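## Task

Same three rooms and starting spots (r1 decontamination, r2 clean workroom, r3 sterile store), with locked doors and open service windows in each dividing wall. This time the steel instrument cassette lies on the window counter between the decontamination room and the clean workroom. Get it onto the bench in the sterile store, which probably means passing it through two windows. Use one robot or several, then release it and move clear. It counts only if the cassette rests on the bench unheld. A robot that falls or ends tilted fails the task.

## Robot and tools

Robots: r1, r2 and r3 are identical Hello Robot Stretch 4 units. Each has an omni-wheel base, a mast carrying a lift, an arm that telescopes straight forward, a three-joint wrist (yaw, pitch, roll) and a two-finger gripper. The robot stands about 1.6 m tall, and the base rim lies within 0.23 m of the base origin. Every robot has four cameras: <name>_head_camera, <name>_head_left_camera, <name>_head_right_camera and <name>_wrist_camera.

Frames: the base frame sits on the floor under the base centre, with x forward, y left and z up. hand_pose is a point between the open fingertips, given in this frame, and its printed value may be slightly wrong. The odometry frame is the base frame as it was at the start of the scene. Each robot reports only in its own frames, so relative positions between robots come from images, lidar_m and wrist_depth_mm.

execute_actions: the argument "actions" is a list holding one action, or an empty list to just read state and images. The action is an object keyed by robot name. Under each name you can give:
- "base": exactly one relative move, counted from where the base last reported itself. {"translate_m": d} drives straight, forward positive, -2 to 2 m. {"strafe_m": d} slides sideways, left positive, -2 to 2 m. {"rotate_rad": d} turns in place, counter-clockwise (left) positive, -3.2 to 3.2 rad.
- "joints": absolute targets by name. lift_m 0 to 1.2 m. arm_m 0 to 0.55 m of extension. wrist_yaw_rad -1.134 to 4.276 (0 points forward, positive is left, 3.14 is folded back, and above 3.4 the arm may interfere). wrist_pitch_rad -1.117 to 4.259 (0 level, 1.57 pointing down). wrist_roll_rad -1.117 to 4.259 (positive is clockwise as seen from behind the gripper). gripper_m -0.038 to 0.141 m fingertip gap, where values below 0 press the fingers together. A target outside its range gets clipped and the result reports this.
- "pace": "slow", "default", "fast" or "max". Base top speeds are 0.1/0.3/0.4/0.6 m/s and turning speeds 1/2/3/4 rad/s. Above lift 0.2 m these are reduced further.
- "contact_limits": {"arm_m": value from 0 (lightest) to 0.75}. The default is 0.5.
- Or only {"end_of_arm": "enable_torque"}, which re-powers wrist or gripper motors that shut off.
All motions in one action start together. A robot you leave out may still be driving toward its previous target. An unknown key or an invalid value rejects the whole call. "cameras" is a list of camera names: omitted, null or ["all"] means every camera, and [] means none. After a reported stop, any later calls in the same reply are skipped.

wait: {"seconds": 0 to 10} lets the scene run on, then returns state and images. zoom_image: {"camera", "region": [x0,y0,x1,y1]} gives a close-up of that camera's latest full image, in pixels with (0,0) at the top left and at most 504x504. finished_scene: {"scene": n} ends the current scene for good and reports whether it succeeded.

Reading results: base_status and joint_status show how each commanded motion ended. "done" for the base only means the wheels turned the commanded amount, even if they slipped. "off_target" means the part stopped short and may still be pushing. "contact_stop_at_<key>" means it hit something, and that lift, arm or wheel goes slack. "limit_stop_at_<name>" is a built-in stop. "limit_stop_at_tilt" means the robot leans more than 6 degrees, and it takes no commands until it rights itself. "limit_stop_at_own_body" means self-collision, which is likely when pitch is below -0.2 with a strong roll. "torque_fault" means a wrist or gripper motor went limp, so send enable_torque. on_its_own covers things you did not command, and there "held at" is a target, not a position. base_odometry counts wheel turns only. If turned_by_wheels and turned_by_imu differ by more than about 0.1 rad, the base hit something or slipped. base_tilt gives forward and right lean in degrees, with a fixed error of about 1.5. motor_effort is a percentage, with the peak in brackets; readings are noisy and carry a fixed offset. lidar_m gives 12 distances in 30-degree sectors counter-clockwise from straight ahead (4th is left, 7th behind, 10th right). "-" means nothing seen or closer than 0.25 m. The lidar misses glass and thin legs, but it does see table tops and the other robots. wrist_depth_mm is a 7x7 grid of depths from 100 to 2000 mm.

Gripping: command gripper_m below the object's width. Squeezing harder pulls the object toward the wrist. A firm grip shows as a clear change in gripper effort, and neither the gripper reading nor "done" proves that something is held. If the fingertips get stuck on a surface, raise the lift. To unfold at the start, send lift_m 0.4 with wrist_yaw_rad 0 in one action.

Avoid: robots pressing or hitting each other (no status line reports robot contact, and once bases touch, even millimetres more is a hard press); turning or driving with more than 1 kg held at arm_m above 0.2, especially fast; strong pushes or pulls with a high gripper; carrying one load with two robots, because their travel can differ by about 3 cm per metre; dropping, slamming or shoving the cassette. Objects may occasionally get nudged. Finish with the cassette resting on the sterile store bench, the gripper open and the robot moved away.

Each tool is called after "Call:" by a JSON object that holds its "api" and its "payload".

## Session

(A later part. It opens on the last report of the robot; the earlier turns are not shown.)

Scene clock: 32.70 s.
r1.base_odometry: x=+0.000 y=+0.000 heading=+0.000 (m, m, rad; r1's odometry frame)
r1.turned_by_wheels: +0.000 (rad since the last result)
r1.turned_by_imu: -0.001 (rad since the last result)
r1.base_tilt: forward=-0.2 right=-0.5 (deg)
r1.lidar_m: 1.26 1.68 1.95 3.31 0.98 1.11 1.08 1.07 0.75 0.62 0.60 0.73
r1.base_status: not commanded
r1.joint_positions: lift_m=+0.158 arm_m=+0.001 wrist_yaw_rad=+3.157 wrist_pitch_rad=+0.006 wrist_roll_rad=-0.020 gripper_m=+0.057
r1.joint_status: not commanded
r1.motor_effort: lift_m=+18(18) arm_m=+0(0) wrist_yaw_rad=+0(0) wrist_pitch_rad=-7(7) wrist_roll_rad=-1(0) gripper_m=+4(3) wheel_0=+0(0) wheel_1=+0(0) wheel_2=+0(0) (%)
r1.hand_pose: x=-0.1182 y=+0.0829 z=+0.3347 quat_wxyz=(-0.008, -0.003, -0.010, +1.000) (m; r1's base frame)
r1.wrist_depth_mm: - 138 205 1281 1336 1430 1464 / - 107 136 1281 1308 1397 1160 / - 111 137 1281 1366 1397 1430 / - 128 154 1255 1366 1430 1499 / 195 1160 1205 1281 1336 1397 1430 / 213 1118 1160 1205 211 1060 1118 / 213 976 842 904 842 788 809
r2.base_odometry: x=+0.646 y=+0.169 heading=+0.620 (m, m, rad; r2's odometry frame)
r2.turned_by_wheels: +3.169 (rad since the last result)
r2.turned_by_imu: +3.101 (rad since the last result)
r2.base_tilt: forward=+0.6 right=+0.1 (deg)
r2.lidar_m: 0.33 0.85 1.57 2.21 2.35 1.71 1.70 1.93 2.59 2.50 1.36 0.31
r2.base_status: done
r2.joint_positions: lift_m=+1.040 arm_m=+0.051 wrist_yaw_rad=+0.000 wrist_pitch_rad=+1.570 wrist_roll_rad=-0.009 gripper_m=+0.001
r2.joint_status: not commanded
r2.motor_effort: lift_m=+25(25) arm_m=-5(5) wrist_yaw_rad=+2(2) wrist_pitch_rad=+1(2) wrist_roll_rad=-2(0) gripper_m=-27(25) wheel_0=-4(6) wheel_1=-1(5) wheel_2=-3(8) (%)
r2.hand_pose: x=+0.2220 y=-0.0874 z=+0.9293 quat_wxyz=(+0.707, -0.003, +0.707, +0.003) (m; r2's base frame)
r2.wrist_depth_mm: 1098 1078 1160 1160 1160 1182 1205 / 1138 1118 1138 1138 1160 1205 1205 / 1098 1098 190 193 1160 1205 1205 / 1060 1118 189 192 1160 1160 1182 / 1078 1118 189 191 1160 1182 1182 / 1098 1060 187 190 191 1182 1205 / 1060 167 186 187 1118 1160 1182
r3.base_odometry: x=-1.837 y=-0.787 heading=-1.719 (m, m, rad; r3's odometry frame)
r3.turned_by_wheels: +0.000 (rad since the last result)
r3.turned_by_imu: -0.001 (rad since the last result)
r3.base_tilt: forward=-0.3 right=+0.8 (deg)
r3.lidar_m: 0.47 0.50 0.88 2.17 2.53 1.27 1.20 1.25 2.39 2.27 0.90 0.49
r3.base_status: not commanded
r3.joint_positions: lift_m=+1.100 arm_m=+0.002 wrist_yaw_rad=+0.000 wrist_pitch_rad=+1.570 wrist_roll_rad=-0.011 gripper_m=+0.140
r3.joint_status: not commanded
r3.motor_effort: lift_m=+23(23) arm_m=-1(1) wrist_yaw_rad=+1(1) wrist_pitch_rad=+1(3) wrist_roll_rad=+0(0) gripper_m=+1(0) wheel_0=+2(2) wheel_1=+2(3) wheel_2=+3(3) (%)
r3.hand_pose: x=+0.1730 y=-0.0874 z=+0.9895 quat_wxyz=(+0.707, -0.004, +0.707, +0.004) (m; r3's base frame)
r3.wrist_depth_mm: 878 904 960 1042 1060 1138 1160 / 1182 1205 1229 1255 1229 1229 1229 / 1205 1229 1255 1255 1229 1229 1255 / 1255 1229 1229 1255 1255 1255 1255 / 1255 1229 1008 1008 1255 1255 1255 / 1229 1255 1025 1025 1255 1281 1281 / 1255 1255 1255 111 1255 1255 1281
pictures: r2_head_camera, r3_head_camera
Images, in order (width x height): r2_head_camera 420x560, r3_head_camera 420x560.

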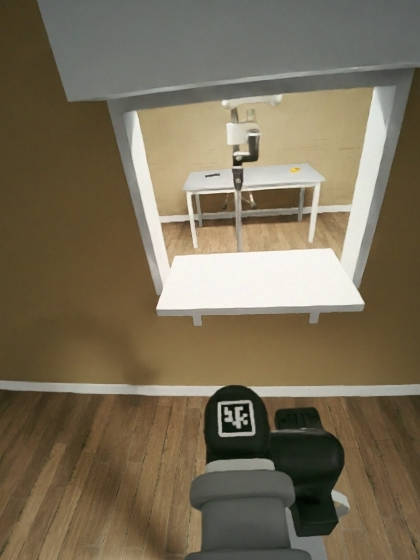

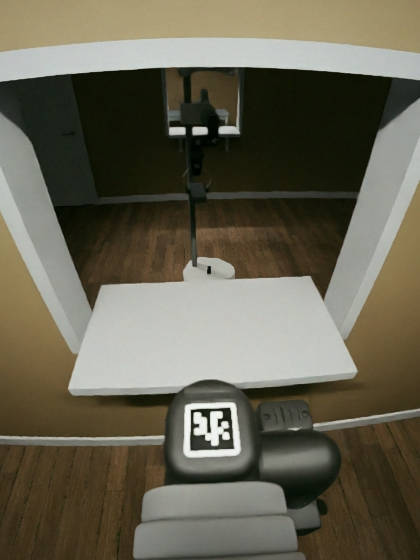

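Call:
{"api": "execute_actions", "payload": {"actions": [{"r2":{"base":{"translate_m":0.4},"joints":{"arm_m":0.53}}}], "cameras": ["r2_wrist_camera","r3_head_camera"]}}

Call:
{"api": "execute_actions", "payload": {"actions": [{"r2":{"joints":{"lift_m":0.997}}}], "cameras": ["r2_wrist_camera"]}}

Scene clock: 35.67 s.
r1.base_odometry: x=+0.000 y=+0.000 heading=+0.000 (m, m, rad; r1's odometry frame)
r1.turned_by_wheels: +0.000 (rad since the last result)
r1.turned_by_imu: -0.001 (rad since the last result)
r1.base_tilt: forward=-0.2 right=-0.6 (deg)
r1.lidar_m: 1.27 1.68 1.97 3.31 0.99 1.15 1.08 1.08 0.74 0.63 0.62 0.70
r1.base_status: not commanded
r1.joint_positions: lift_m=+0.158 arm_m=+0.001 wrist_yaw_rad=+3.157 wrist_pitch_rad=+0.006 wrist_roll_rad=-0.020 gripper_m=+0.057
r1.joint_status: not commanded
r1.motor_effort: lift_m=+18(18) arm_m=+0(0) wrist_yaw_rad=+0(0) wrist_pitch_rad=-6(8) wrist_roll_rad=-1(1) gripper_m=+0(2) wheel_0=+0(0) wheel_1=+0(0) wheel_2=+0(0) (%)
r1.hand_pose: x=-0.1182 y=+0.0829 z=+0.3347 quat_wxyz=(-0.008, -0.003, -0.010, +1.000) (m; r1's base frame)
r1.wrist_depth_mm: - 138 205 1281 1366 1397 1464 / - 107 136 1255 1336 1430 1160 / - 111 137 1281 1336 1397 1464 / - 127 154 1281 1366 1430 1430 / 195 1182 1229 1281 1336 1397 1430 / 213 1160 1160 1229 211 1098 1098 / 213 976 854 891 854 778 831
r2.base_odometry: x=+0.971 y=+0.402 heading=+0.621 (m, m, rad; r2's odometry frame)
r2.turned_by_wheels: +0.000 (rad since the last result)
r2.turned_by_imu: +0.002 (rad since the last result)
r2.base_tilt: forward=+0.6 right=+0.1 (deg)
r2.lidar_m: 0.40 0.45 0.98 2.19 2.33 2.27 2.21 2.36 2.62 1.89 0.60 0.43
r2.base_status: done
r2.joint_positions: lift_m=+1.040 arm_m=+0.529 wrist_yaw_rad=+0.000 wrist_pitch_rad=+1.570 wrist_roll_rad=-0.009 gripper_m=+0.001
r2.joint_status: all done
r2.motor_effort: lift_m=+25(25) arm_m=+5(6) wrist_yaw_rad=+1(2) wrist_pitch_rad=+0(1) wrist_roll_rad=-2(1) gripper_m=-26(28) wheel_0=+2(6) wheel_1=+2(7) wheel_2=+1(11) (%)
r2.hand_pose: x=+0.7003 y=-0.0874 z=+0.9293 quat_wxyz=(+0.708, -0.003, +0.707, +0.003) (m; r2's base frame)
r2.wrist_depth_mm: 277 282 286 290 296 301 307 / 274 278 285 289 293 300 304 / 273 278 190 193 293 298 301 / 271 277 189 192 291 297 300 / 271 276 189 191 291 296 300 / 270 276 189 189 191 293 300 / 270 167 185 187 286 293 296
r3.base_odometry: x=-1.837 y=-0.787 heading=-1.719 (m, m, rad; r3's odometry frame)
r3.turned_by_wheels: +0.000 (rad since the last result)
r3.turned_by_imu: -0.001 (rad since the last result)
r3.base_tilt: forward=-0.3 right=+0.8 (deg)
r3.lidar_m: 0.48 0.50 0.89 2.17 2.52 1.28 1.20 1.24 2.41 2.28 0.91 0.50
r3.base_status: not commanded
r3.joint_positions: lift_m=+1.100 arm_m=+0.002 wrist_yaw_rad=+0.000 wrist_pitch_rad=+1.570 wrist_roll_rad=-0.011 gripper_m=+0.140
r3.joint_status: not commanded
r3.motor_effort: lift_m=+23(23) arm_m=-1(1) wrist_yaw_rad=+1(0) wrist_pitch_rad=+1(1) wrist_roll_rad=+1(1) gripper_m=+0(0) wheel_0=+2(2) wheel_1=+2(2) wheel_2=+3(2) (%)
r3.hand_pose: x=+0.1730 y=-0.0874 z=+0.9895 quat_wxyz=(+0.707, -0.004, +0.707, +0.004) (m; r3's base frame)
r3.wrist_depth_mm: 866 891 976 1025 1078 1138 1138 / 1182 1205 1205 1255 1205 1229 1229 / 1229 1205 1255 1229 1255 1255 1229 / 1229 1229 1229 1229 1255 1229 1255 / 1229 1229 1025 1042 1229 1255 1255 / 1255 1229 1008 1025 1255 1255 1281 / 1255 1229 1255 111 1255 1255 1281
pictures: r2_wrist_camera, r3_head_camera
Images, in order (width x height): r2_wrist_camera 616x392, r3_head_camera 420x560.

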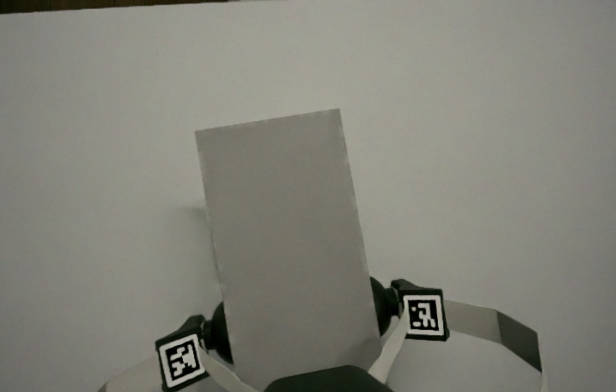

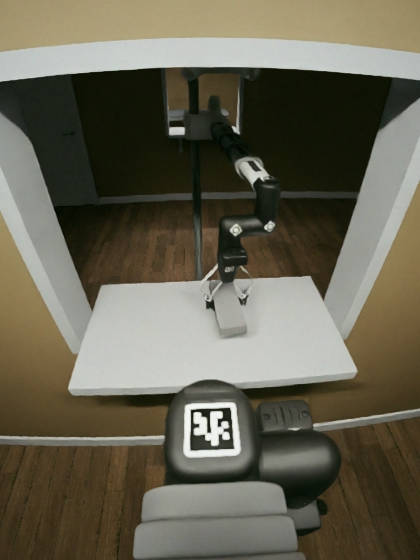

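Scene clock: 36.70 s.
r1.base_odometry: x=+0.000 y=+0.000 heading=+0.000 (m, m, rad; r1's odometry frame)
r1.turned_by_wheels: +0.000 (rad since the last result)
r1.turned_by_imu: +0.000 (rad since the last result)
r1.base_tilt: forward=-0.1 right=-0.5 (deg)
r1.lidar_m: 1.19 1.67 1.95 3.28 0.99 1.13 1.07 1.09 0.76 0.61 0.61 0.72
r1.base_status: not commanded
r1.joint_positions: lift_m=+0.158 arm_m=+0.001 wrist_yaw_rad=+3.157 wrist_pitch_rad=+0.006 wrist_roll_rad=-0.020 gripper_m=+0.057
r1.joint_status: not commanded
r1.motor_effort: lift_m=+18(18) arm_m=+0(0) wrist_yaw_rad=+0(0) wrist_pitch_rad=-7(8) wrist_roll_rad=+0(1) gripper_m=-2(2) wheel_0=+0(0) wheel_1=+0(0) wheel_2=+0(0) (%)
r1.hand_pose: x=-0.1182 y=+0.0829 z=+0.3347 quat_wxyz=(-0.008, -0.003, -0.010, +1.000) (m; r1's base frame)
r1.wrist_depth_mm: - 138 205 1281 1336 1397 1464 / - 107 137 1255 1336 1397 1182 / - 111 137 1255 1336 1397 1430 / - 128 154 1308 1336 1397 1464 / 195 1160 1255 1255 1336 1430 1464 / 213 1160 1182 1229 211 1078 1118 / 213 960 854 904 854 768 820
r2.base_odometry: x=+0.971 y=+0.402 heading=+0.621 (m, m, rad; r2's odometry frame)
r2.turned_by_wheels: +0.000 (rad since the last result)
r2.turned_by_imu: +0.000 (rad since the last result)
r2.base_tilt: forward=+0.6 right=+0.1 (deg)
r2.lidar_m: 0.42 0.46 0.98 2.17 2.34 2.28 2.19 2.36 2.62 1.91 0.60 0.43
r2.base_status: not commanded
r2.joint_positions: lift_m=+0.997 arm_m=+0.529 wrist_yaw_rad=+0.000 wrist_pitch_rad=+1.570 wrist_roll_rad=-0.009 gripper_m=+0.001
r2.joint_status: all done
r2.motor_effort: lift_m=+18(24) arm_m=+5(5) wrist_yaw_rad=+1(1) wrist_pitch_rad=+0(0) wrist_roll_rad=-1(0) gripper_m=-24(22) wheel_0=+2(2) wheel_1=+1(1) wheel_2=+1(1) (%)
r2.hand_pose: x=+0.7003 y=-0.0874 z=+0.8869 quat_wxyz=(+0.707, -0.003, +0.707, +0.003) (m; r2's base frame)
r2.wrist_depth_mm: 235 238 242 247 250 257 259 / 234 237 241 246 249 254 258 / 232 237 190 193 250 253 257 / 232 236 190 191 248 251 257 / 231 235 188 191 248 251 255 / 230 236 189 190 191 249 254 / 230 167 186 187 244 248 253
r3.base_odometry: x=-1.837 y=-0.787 heading=-1.719 (m, m, rad; r3's odometry frame)
r3.turned_by_wheels: +0.000 (rad since the last result)
r3.turned_by_imu: +0.000 (rad since the last result)
r3.base_tilt: forward=-0.5 right=+0.8 (deg)
r3.lidar_m: 0.46 0.49 0.87 2.17 2.53 1.28 1.21 1.25 2.41 2.25 0.91 0.49
r3.base_status: not commanded
r3.joint_positions: lift_m=+1.100 arm_m=+0.002 wrist_yaw_rad=+0.000 wrist_pitch_rad=+1.570 wrist_roll_rad=-0.011 gripper_m=+0.140
r3.joint_status: not commanded
r3.motor_effort: lift_m=+23(23) arm_m=-1(1) wrist_yaw_rad=+1(1) wrist_pitch_rad=+2(1) wrist_roll_rad=+0(1) gripper_m=+2(1) wheel_0=+2(2) wheel_1=+2(2) wheel_2=+2(3) (%)
r3.hand_pose: x=+0.1730 y=-0.0874 z=+0.9895 quat_wxyz=(+0.707, -0.004, +0.707, +0.004) (m; r3's base frame)
r3.wrist_depth_mm: 878 904 991 1025 1078 1138 1160 / 1182 1229 1229 1229 1229 1255 1229 / 1229 1205 1255 1255 1255 1229 1229 / 1229 1229 1229 1255 1255 1255 1255 / 1229 1229 1025 1025 1229 1255 1255 / 1229 1229 1025 1042 1255 1255 1255 / 1255 1255 1281 111 1281 1255 1255
pictures: r2_wrist_camera
Images, in order (width x height): r2_wrist_camera 616x392.

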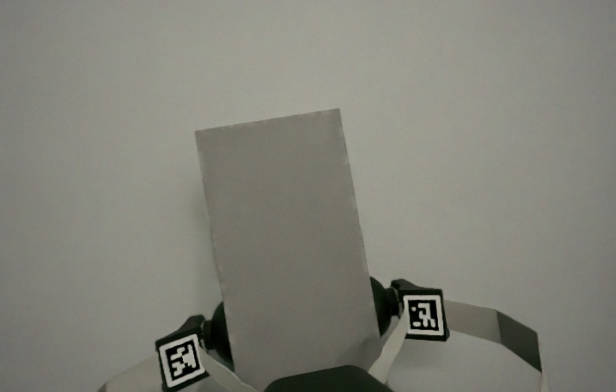

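Call:
{"api": "execute_actions", "payload": {"actions": [{"r2":{"joints":{"lift_m":0.991,"gripper_m":0.12}},"r3":{"base":{"translate_m":0.12}}}], "cameras": []}}

Call:
{"api": "execute_actions", "payload": {"actions": [{"r2":{"joints":{"lift_m":1.06}},"r3":{"base":{"strafe_m":0.05},"joints":{"lift_m":1.06,"wrist_yaw_rad":0.12}}}], "cameras": []}}

Call:
{"api": "execute_actions", "payload": {"actions": [{"r2":{"base":{"translate_m":-0.3},"joints":{"arm_m":0.02},"pace":"fast"}}], "cameras": []}}

Call:
{"api": "execute_actions", "payload": {"actions": [{"r3":{"joints":{"arm_m":0.4}}}], "cameras": ["r3_wrist_camera"]}}

Scene clock: 39.10 s.
r1.base_odometry: x=+0.000 y=+0.000 heading=+0.000 (m, m, rad; r1's odometry frame)
r1.turned_by_wheels: +0.000 (rad since the last result)
r1.turned_by_imu: -0.001 (rad since the last result)
r1.base_tilt: forward=-0.2 right=-0.6 (deg)
r1.lidar_m: 1.27 1.68 1.99 3.30 0.97 1.15 1.08 1.09 0.74 0.62 0.62 0.72
r1.base_status: not commanded
r1.joint_positions: lift_m=+0.158 arm_m=+0.001 wrist_yaw_rad=+3.157 wrist_pitch_rad=+0.006 wrist_roll_rad=-0.020 gripper_m=+0.057
r1.joint_status: not commanded
r1.motor_effort: lift_m=+19(18) arm_m=+0(0) wrist_yaw_rad=+0(0) wrist_pitch_rad=-8(5) wrist_roll_rad=-1(1) gripper_m=-1(1) wheel_0=+0(0) wheel_1=+0(0) wheel_2=+0(0) (%)
r1.hand_pose: x=-0.1182 y=+0.0829 z=+0.3347 quat_wxyz=(-0.008, -0.003, -0.010, +1.000) (m; r1's base frame)
r1.wrist_depth_mm: - 137 204 1281 1336 1464 1464 / - 107 137 1281 1336 1366 1160 / - 111 137 1281 1336 1430 1464 / - 128 154 1281 1336 1366 1430 / 195 1160 1229 1255 1308 1464 1430 / 212 1160 1160 1182 211 1098 1138 / 213 976 842 904 866 788 820
r2.base_odometry: x=+0.971 y=+0.402 heading=+0.621 (m, m, rad; r2's odometry frame)
r2.turned_by_wheels: +0.000 (rad since the last result)
r2.turned_by_imu: +0.001 (rad since the last result)
r2.base_tilt: forward=+0.6 right=+0.0 (deg)
r2.lidar_m: 0.41 0.45 0.97 2.18 2.30 2.25 2.21 2.34 2.63 1.90 0.59 0.43
r2.base_status: not commanded
r2.joint_positions: lift_m=+0.991 arm_m=+0.529 wrist_yaw_rad=+0.000 wrist_pitch_rad=+1.571 wrist_roll_rad=-0.009 gripper_m=+0.120
r2.joint_status: all done
r2.motor_effort: lift_m=+17(17) arm_m=+5(5) wrist_yaw_rad=+1(1) wrist_pitch_rad=-5(5) wrist_roll_rad=+0(1) gripper_m=-4(24) wheel_0=+2(3) wheel_1=+2(1) wheel_2=+2(1) (%)
r2.hand_pose: x=+0.6998 y=-0.0874 z=+0.8809 quat_wxyz=(+0.707, -0.003, +0.707, +0.003) (m; r2's base frame)
r2.wrist_depth_mm: 233 237 240 245 250 255 257 / 231 236 241 243 249 252 257 / 230 235 236 212 247 253 255 / 229 234 208 209 246 249 254 / 228 231 236 208 244 249 253 / 227 230 205 208 196 247 253 / 226 229 190 156 243 247 251
r3.base_odometry: x=-1.854 y=-0.905 heading=-1.719 (m, m, rad; r3's odometry frame)
r3.turned_by_wheels: +0.000 (rad since the last result)
r3.turned_by_imu: -0.001 (rad since the last result)
r3.base_tilt: forward=-0.4 right=+0.7 (deg)
r3.lidar_m: 0.35 0.37 0.50 1.75 2.52 1.40 1.32 1.36 2.41 2.18 0.53 0.35
r3.base_status: done
r3.joint_positions: lift_m=+1.100 arm_m=+0.002 wrist_yaw_rad=+0.000 wrist_pitch_rad=+1.570 wrist_roll_rad=-0.011 gripper_m=+0.140
r3.joint_status: not commanded
r3.motor_effort: lift_m=+23(23) arm_m=-1(1) wrist_yaw_rad=+0(1) wrist_pitch_rad=+2(1) wrist_roll_rad=+0(1) gripper_m=+1(0) wheel_0=+1(7) wheel_1=+1(8) wheel_2=+1(9) (%)
r3.hand_pose: x=+0.1730 y=-0.0874 z=+0.9895 quat_wxyz=(+0.707, -0.004, +0.707, +0.004) (m; r3's base frame)
r3.wrist_depth_mm: 345 345 347 347 359 379 389 / 866 931 1042 1138 1138 1229 1229 / 1229 1205 1229 1229 1255 1255 1229 / 1229 1255 1229 1255 1255 1255 1255 / 1255 1229 1042 1025 1281 1229 1281 / 1229 1229 1025 1025 1281 1255 1281 / 1229 1255 1229 111 1255 1255 1281
pictures: none
No camera images: the call's "cameras" was empty. Leave "cameras" out to get every camera's image.

Scene clock: 40.33 s.
r1.base_odometry: x=+0.000 y=+0.000 heading=+0.000 (m, m, rad; r1's odometry frame)
r1.turned_by_wheels: +0.000 (rad since the last result)
r1.turned_by_imu: +0.000 (rad since the last result)
r1.base_tilt: forward=-0.2 right=-0.6 (deg)
r1.lidar_m: 1.23 1.68 1.94 3.33 0.98 1.14 1.07 1.09 0.74 0.61 0.62 0.70
r1.base_status: not commanded
r1.joint_positions: lift_m=+0.158 arm_m=+0.001 wrist_yaw_rad=+3.157 wrist_pitch_rad=+0.006 wrist_roll_rad=-0.020 gripper_m=+0.057
r1.joint_status: not commanded
r1.motor_effort: lift_m=+18(18) arm_m=+0(0) wrist_yaw_rad=+0(0) wrist_pitch_rad=-7(8) wrist_roll_rad=-1(1) gripper_m=+0(2) wheel_0=+0(0) wheel_1=+0(0) wheel_2=+0(0) (%)
r1.hand_pose: x=-0.1182 y=+0.0829 z=+0.3347 quat_wxyz=(-0.008, -0.003, -0.010, +1.000) (m; r1's base frame)
r1.wrist_depth_mm: - 137 205 1308 1336 1397 1430 / - 107 137 1308 1336 1430 1182 / - 111 137 1255 1336 1397 1464 / - 128 154 1281 1336 1397 1464 / 195 1138 1205 1281 1336 1430 1464 / 211 1138 1182 1205 211 1078 1138 / 213 976 854 917 854 778 820
r2.base_odometry: x=+0.971 y=+0.402 heading=+0.621 (m, m, rad; r2's odometry frame)
r2.turned_by_wheels: +0.000 (rad since the last result)
r2.turned_by_imu: +0.000 (rad since the last result)
r2.base_tilt: forward=+0.7 right=+0.0 (deg)
r2.lidar_m: 0.41 0.44 0.95 2.18 2.32 2.26 2.20 2.36 2.61 1.90 0.60 0.42
r2.base_status: not commanded
r2.joint_positions: lift_m=+1.060 arm_m=+0.529 wrist_yaw_rad=+0.000 wrist_pitch_rad=+1.571 wrist_roll_rad=-0.009 gripper_m=+0.120
r2.joint_status: all done
r2.motor_effort: lift_m=+24(27) arm_m=+5(5) wrist_yaw_rad=+1(1) wrist_pitch_rad=-2(5) wrist_roll_rad=-1(1) gripper_m=+0(0) wheel_0=+2(2) wheel_1=+1(1) wheel_2=+2(1) (%)
r2.hand_pose: x=+0.7001 y=-0.0874 z=+0.9494 quat_wxyz=(+0.707, -0.003, +0.707, +0.003) (m; r2's base frame)
r2.wrist_depth_mm: 297 303 309 312 319 324 329 / 294 300 304 310 315 322 325 / 293 298 301 306 314 320 324 / 290 297 300 276 312 317 324 / 290 296 300 273 310 315 320 / 290 294 298 273 215 314 320 / 287 290 294 151 307 310 319
r3.base_odometry: x=-1.805 y=-0.913 heading=-1.719 (m, m, rad; r3's odometry frame)
r3.turned_by_wheels: +0.000 (rad since the last result)
r3.turned_by_imu: +0.000 (rad since the last result)
r3.base_tilt: forward=-0.4 right=+0.7 (deg)
r3.lidar_m: 0.35 0.36 0.70 1.75 2.47 1.40 1.31 1.37 2.46 2.20 0.52 0.37
r3.base_status: done
r3.joint_positions: lift_m=+1.060 arm_m=+0.002 wrist_yaw_rad=+0.120 wrist_pitch_rad=+1.570 wrist_roll_rad=-0.011 gripper_m=+0.140
r3.joint_status: all done
r3.motor_effort: lift_m=+16(23) arm_m=-1(1) wrist_yaw_rad=+0(1) wrist_pitch_rad=+1(1) wrist_roll_rad=+0(2) gripper_m=+0(1) wheel_0=+0(10) wheel_1=+1(11) wheel_2=+0(2) (%)
r3.hand_pose: x=+0.1834 y=-0.0868 z=+0.9501 quat_wxyz=(+0.706, -0.046, +0.705, +0.046) (m; r3's base frame)
r3.wrist_depth_mm: 322 327 319 315 310 312 314 / 1098 1098 1098 1060 1042 976 917 / 1160 1182 1160 1205 1182 1229 1182 / 1182 1205 1205 1182 1182 1182 1205 / 1205 1205 976 991 1205 1205 1205 / 1182 1205 976 991 1205 1205 1205 / 1205 1205 1205 111 1229 1229 1255
pictures: none
No camera images: the call's "cameras" was empty. Leave "cameras" out to get every camera's image.

Scene clock: 42.67 s.
r1.base_odometry: x=+0.000 y=+0.000 heading=+0.000 (m, m, rad; r1's odometry frame)
r1.turned_by_wheels: +0.000 (rad since the last result)
r1.turned_by_imu: -0.001 (rad since the last result)
r1.base_tilt: forward=-0.2 right=-0.4 (deg)
r1.lidar_m: 1.21 1.66 1.96 3.32 0.96 1.12 1.08 1.07 0.73 0.62 0.63 0.70
r1.base_status: not commanded
r1.joint_positions: lift_m=+0.158 arm_m=+0.001 wrist_yaw_rad=+3.157 wrist_pitch_rad=+0.006 wrist_roll_rad=-0.020 gripper_m=+0.057
r1.joint_status: not commanded
r1.motor_effort: lift_m=+18(18) arm_m=+0(0) wrist_yaw_rad=+0(0) wrist_pitch_rad=-7(7) wrist_roll_rad=-1(1) gripper_m=-4(6) wheel_0=+0(0) wheel_1=+0(0) wheel_2=+0(0) (%)
r1.hand_pose: x=-0.1182 y=+0.0829 z=+0.3347 quat_wxyz=(-0.008, -0.003, -0.010, +1.000) (m; r1's base frame)
r1.wrist_depth_mm: - 137 204 1308 1336 1397 1499 / - 107 137 1229 1336 1366 1160 / - 111 137 1281 1336 1397 1430 / - 128 154 1255 1308 1397 1430 / 194 1160 1229 1281 1366 1430 1464 / 211 1160 1160 1205 211 1098 1118 / 213 976 854 891 854 778 820
r2.base_odometry: x=+0.727 y=+0.227 heading=+0.620 (m, m, rad; r2's odometry frame)
r2.turned_by_wheels: +0.000 (rad since the last result)
r2.turned_by_imu: +0.001 (rad since the last result)
r2.base_tilt: forward=+0.6 right=+0.1 (deg)
r2.lidar_m: 0.71 0.78 1.43 2.21 2.35 1.78 1.79 2.06 2.60 2.54 1.26 0.75
r2.base_status: done
r2.joint_positions: lift_m=+1.060 arm_m=+0.021 wrist_yaw_rad=+0.000 wrist_pitch_rad=+1.570 wrist_roll_rad=-0.009 gripper_m=+0.120
r2.joint_status: all done
r2.motor_effort: lift_m=+23(23) arm_m=-5(6) wrist_yaw_rad=+2(1) wrist_pitch_rad=+0(2) wrist_roll_rad=+0(1) gripper_m=+1(0) wheel_0=-3(7) wheel_1=-1(6) wheel_2=+1(12) (%)
r2.hand_pose: x=+0.1919 y=-0.0874 z=+0.9495 quat_wxyz=(+0.707, -0.003, +0.707, +0.003) (m; r2's base frame)
r2.wrist_depth_mm: 1118 1138 1160 1182 1182 1229 1229 / 1118 1138 1160 1182 1182 1229 1255 / 1138 1160 1138 1205 1205 1205 1229 / 1118 1098 1138 1160 1205 1229 1229 / 1098 1138 946 960 1160 1205 1182 / 1098 1118 917 946 213 1182 1205 / 1078 1118 931 151 1160 1182 1205
r3.base_odometry: x=-1.805 y=-0.913 heading=-1.719 (m, m, rad; r3's odometry frame)
r3.turned_by_wheels: +0.000 (rad since the last result)
r3.turned_by_imu: -0.001 (rad since the last result)
r3.base_tilt: forward=-0.3 right=+0.8 (deg)
r3.lidar_m: 0.35 0.38 0.71 1.75 2.49 1.38 1.32 1.36 2.47 2.18 0.52 0.36
r3.base_status: not commanded
r3.joint_positions: lift_m=+1.060 arm_m=+0.002 wrist_yaw_rad=+0.120 wrist_pitch_rad=+1.570 wrist_roll_rad=-0.011 gripper_m=+0.140
r3.joint_status: not commanded
r3.motor_effort: lift_m=+16(16) arm_m=-1(1) wrist_yaw_rad=-1(0) wrist_pitch_rad=+2(1) wrist_roll_rad=+2(1) gripper_m=+0(1) wheel_0=+0(0) wheel_1=+1(1) wheel_2=+0(0) (%)
r3.hand_pose: x=+0.1834 y=-0.0868 z=+0.9501 quat_wxyz=(+0.706, -0.046, +0.705, +0.046) (m; r3's base frame)
r3.wrist_depth_mm: 324 325 319 315 310 312 312 / 1078 1098 1098 1078 1042 976 917 / 1182 1160 1160 1182 1205 1205 1205 / 1160 1205 1205 1182 1205 1229 1205 / 1182 1182 991 991 1205 1205 1205 / 1229 1160 991 976 1229 1205 1229 / 1205 1205 1205 111 1229 1229 1229
pictures: none
No camera images: the call's "cameras" was empty. Leave "cameras" out to get every camera's image.

Scene clock: 44.93 s.
r1.base_odometry: x=+0.000 y=+0.000 heading=+0.000 (m, m, rad; r1's odometry frame)
r1.turned_by_wheels: +0.000 (rad since the last result)
r1.turned_by_imu: -0.001 (rad since the last result)
r1.base_tilt: forward=-0.1 right=-0.5 (deg)
r1.lidar_m: 1.24 1.69 1.94 3.31 0.97 1.13 1.09 1.08 0.71 0.63 0.62 0.74
r1.base_status: not commanded
r1.joint_positions: lift_m=+0.158 arm_m=+0.001 wrist_yaw_rad=+3.157 wrist_pitch_rad=+0.006 wrist_roll_rad=-0.020 gripper_m=+0.057
r1.joint_status: not commanded
r1.motor_effort: lift_m=+18(18) arm_m=+0(0) wrist_yaw_rad=+0(0) wrist_pitch_rad=-6(8) wrist_roll_rad=-1(0) gripper_m=-2(2) wheel_0=+0(0) wheel_1=+0(0) wheel_2=+0(0) (%)
r1.hand_pose: x=-0.1182 y=+0.0829 z=+0.3347 quat_wxyz=(-0.008, -0.003, -0.010, +1.000) (m; r1's base frame)
r1.wrist_depth_mm: - 138 204 1281 1336 1430 1430 / - 107 136 1281 1336 1430 1182 / - 111 137 1281 1366 1397 1464 / - 127 154 1255 1366 1430 1464 / 195 1182 1205 1308 1336 1397 1430 / 213 1160 1160 1205 210 1078 1118 / 213 960 842 891 866 778 831
r2.base_odometry: x=+0.727 y=+0.227 heading=+0.620 (m, m, rad; r2's odometry frame)
r2.turned_by_wheels: +0.000 (rad since the last result)
r2.turned_by_imu: +0.001 (rad since the last result)
r2.base_tilt: forward=+0.6 right=+0.0 (deg)
r2.lidar_m: 0.72 0.78 1.45 2.19 2.34 1.81 1.80 2.06 2.58 2.52 1.25 0.76
r2.base_status: not commanded
r2.joint_positions: lift_m=+1.060 arm_m=+0.021 wrist_yaw_rad=+0.000 wrist_pitch_rad=+1.570 wrist_roll_rad=-0.009 gripper_m=+0.120
r2.joint_status: not commanded
r2.motor_effort: lift_m=+23(23) arm_m=-5(5) wrist_yaw_rad=+3(2) wrist_pitch_rad=-2(0) wrist_roll_rad=-2(0) gripper_m=-1(1) wheel_0=-3(2) wheel_1=-1(1) wheel_2=+1(1) (%)
r2.hand_pose: x=+0.1919 y=-0.0874 z=+0.9495 quat_wxyz=(+0.707, -0.003, +0.707, +0.003) (m; r2's base frame)
r2.wrist_depth_mm: 1098 1138 1138 1182 1182 1229 1229 / 1118 1138 1160 1182 1205 1205 1205 / 1098 1138 1160 1160 1182 1182 1205 / 1098 1118 1138 1182 1182 1160 1229 / 1098 1118 946 960 1160 1205 1229 / 1078 1098 917 946 215 1205 1205 / 1098 1098 931 151 1160 1205 1182
r3.base_odometry: x=-1.805 y=-0.913 heading=-1.719 (m, m, rad; r3's odometry frame)
r3.turned_by_wheels: +0.000 (rad since the last result)
r3.turned_by_imu: -0.001 (rad since the last result)
r3.base_tilt: forward=-0.4 right=+0.8 (deg)
r3.lidar_m: 0.35 0.36 0.70 1.75 2.47 1.40 1.32 1.38 2.46 2.18 0.52 0.37
r3.base_status: not commanded
r3.joint_positions: lift_m=+1.060 arm_m=+0.399 wrist_yaw_rad=+0.120 wrist_pitch_rad=+1.570 wrist_roll_rad=-0.012 gripper_m=+0.140
r3.joint_status: all done
r3.motor_effort: lift_m=+16(16) arm_m=+4(5) wrist_yaw_rad=+0(0) wrist_pitch_rad=+3(2) wrist_roll_rad=+1(0) gripper_m=+0(0) wheel_0=+0(0) wheel_1=+1(1) wheel_2=+0(0) (%)
r3.hand_pose: x=+0.5809 y=-0.0868 z=+0.9501 quat_wxyz=(+0.706, -0.046, +0.705, +0.047) (m; r3's base frame)
r3.wrist_depth_mm: 304 304 306 307 307 309 310 / 306 306 306 309 310 310 312 / 309 309 309 279 310 312 315 / 309 309 310 279 282 315 315 / 310 312 312 282 282 317 317 / 314 312 314 283 285 319 317 / 314 314 317 111 317 320 320
pictures: r3_wrist_camera
Images, in order (width x height): r3_wrist_camera 616x392.

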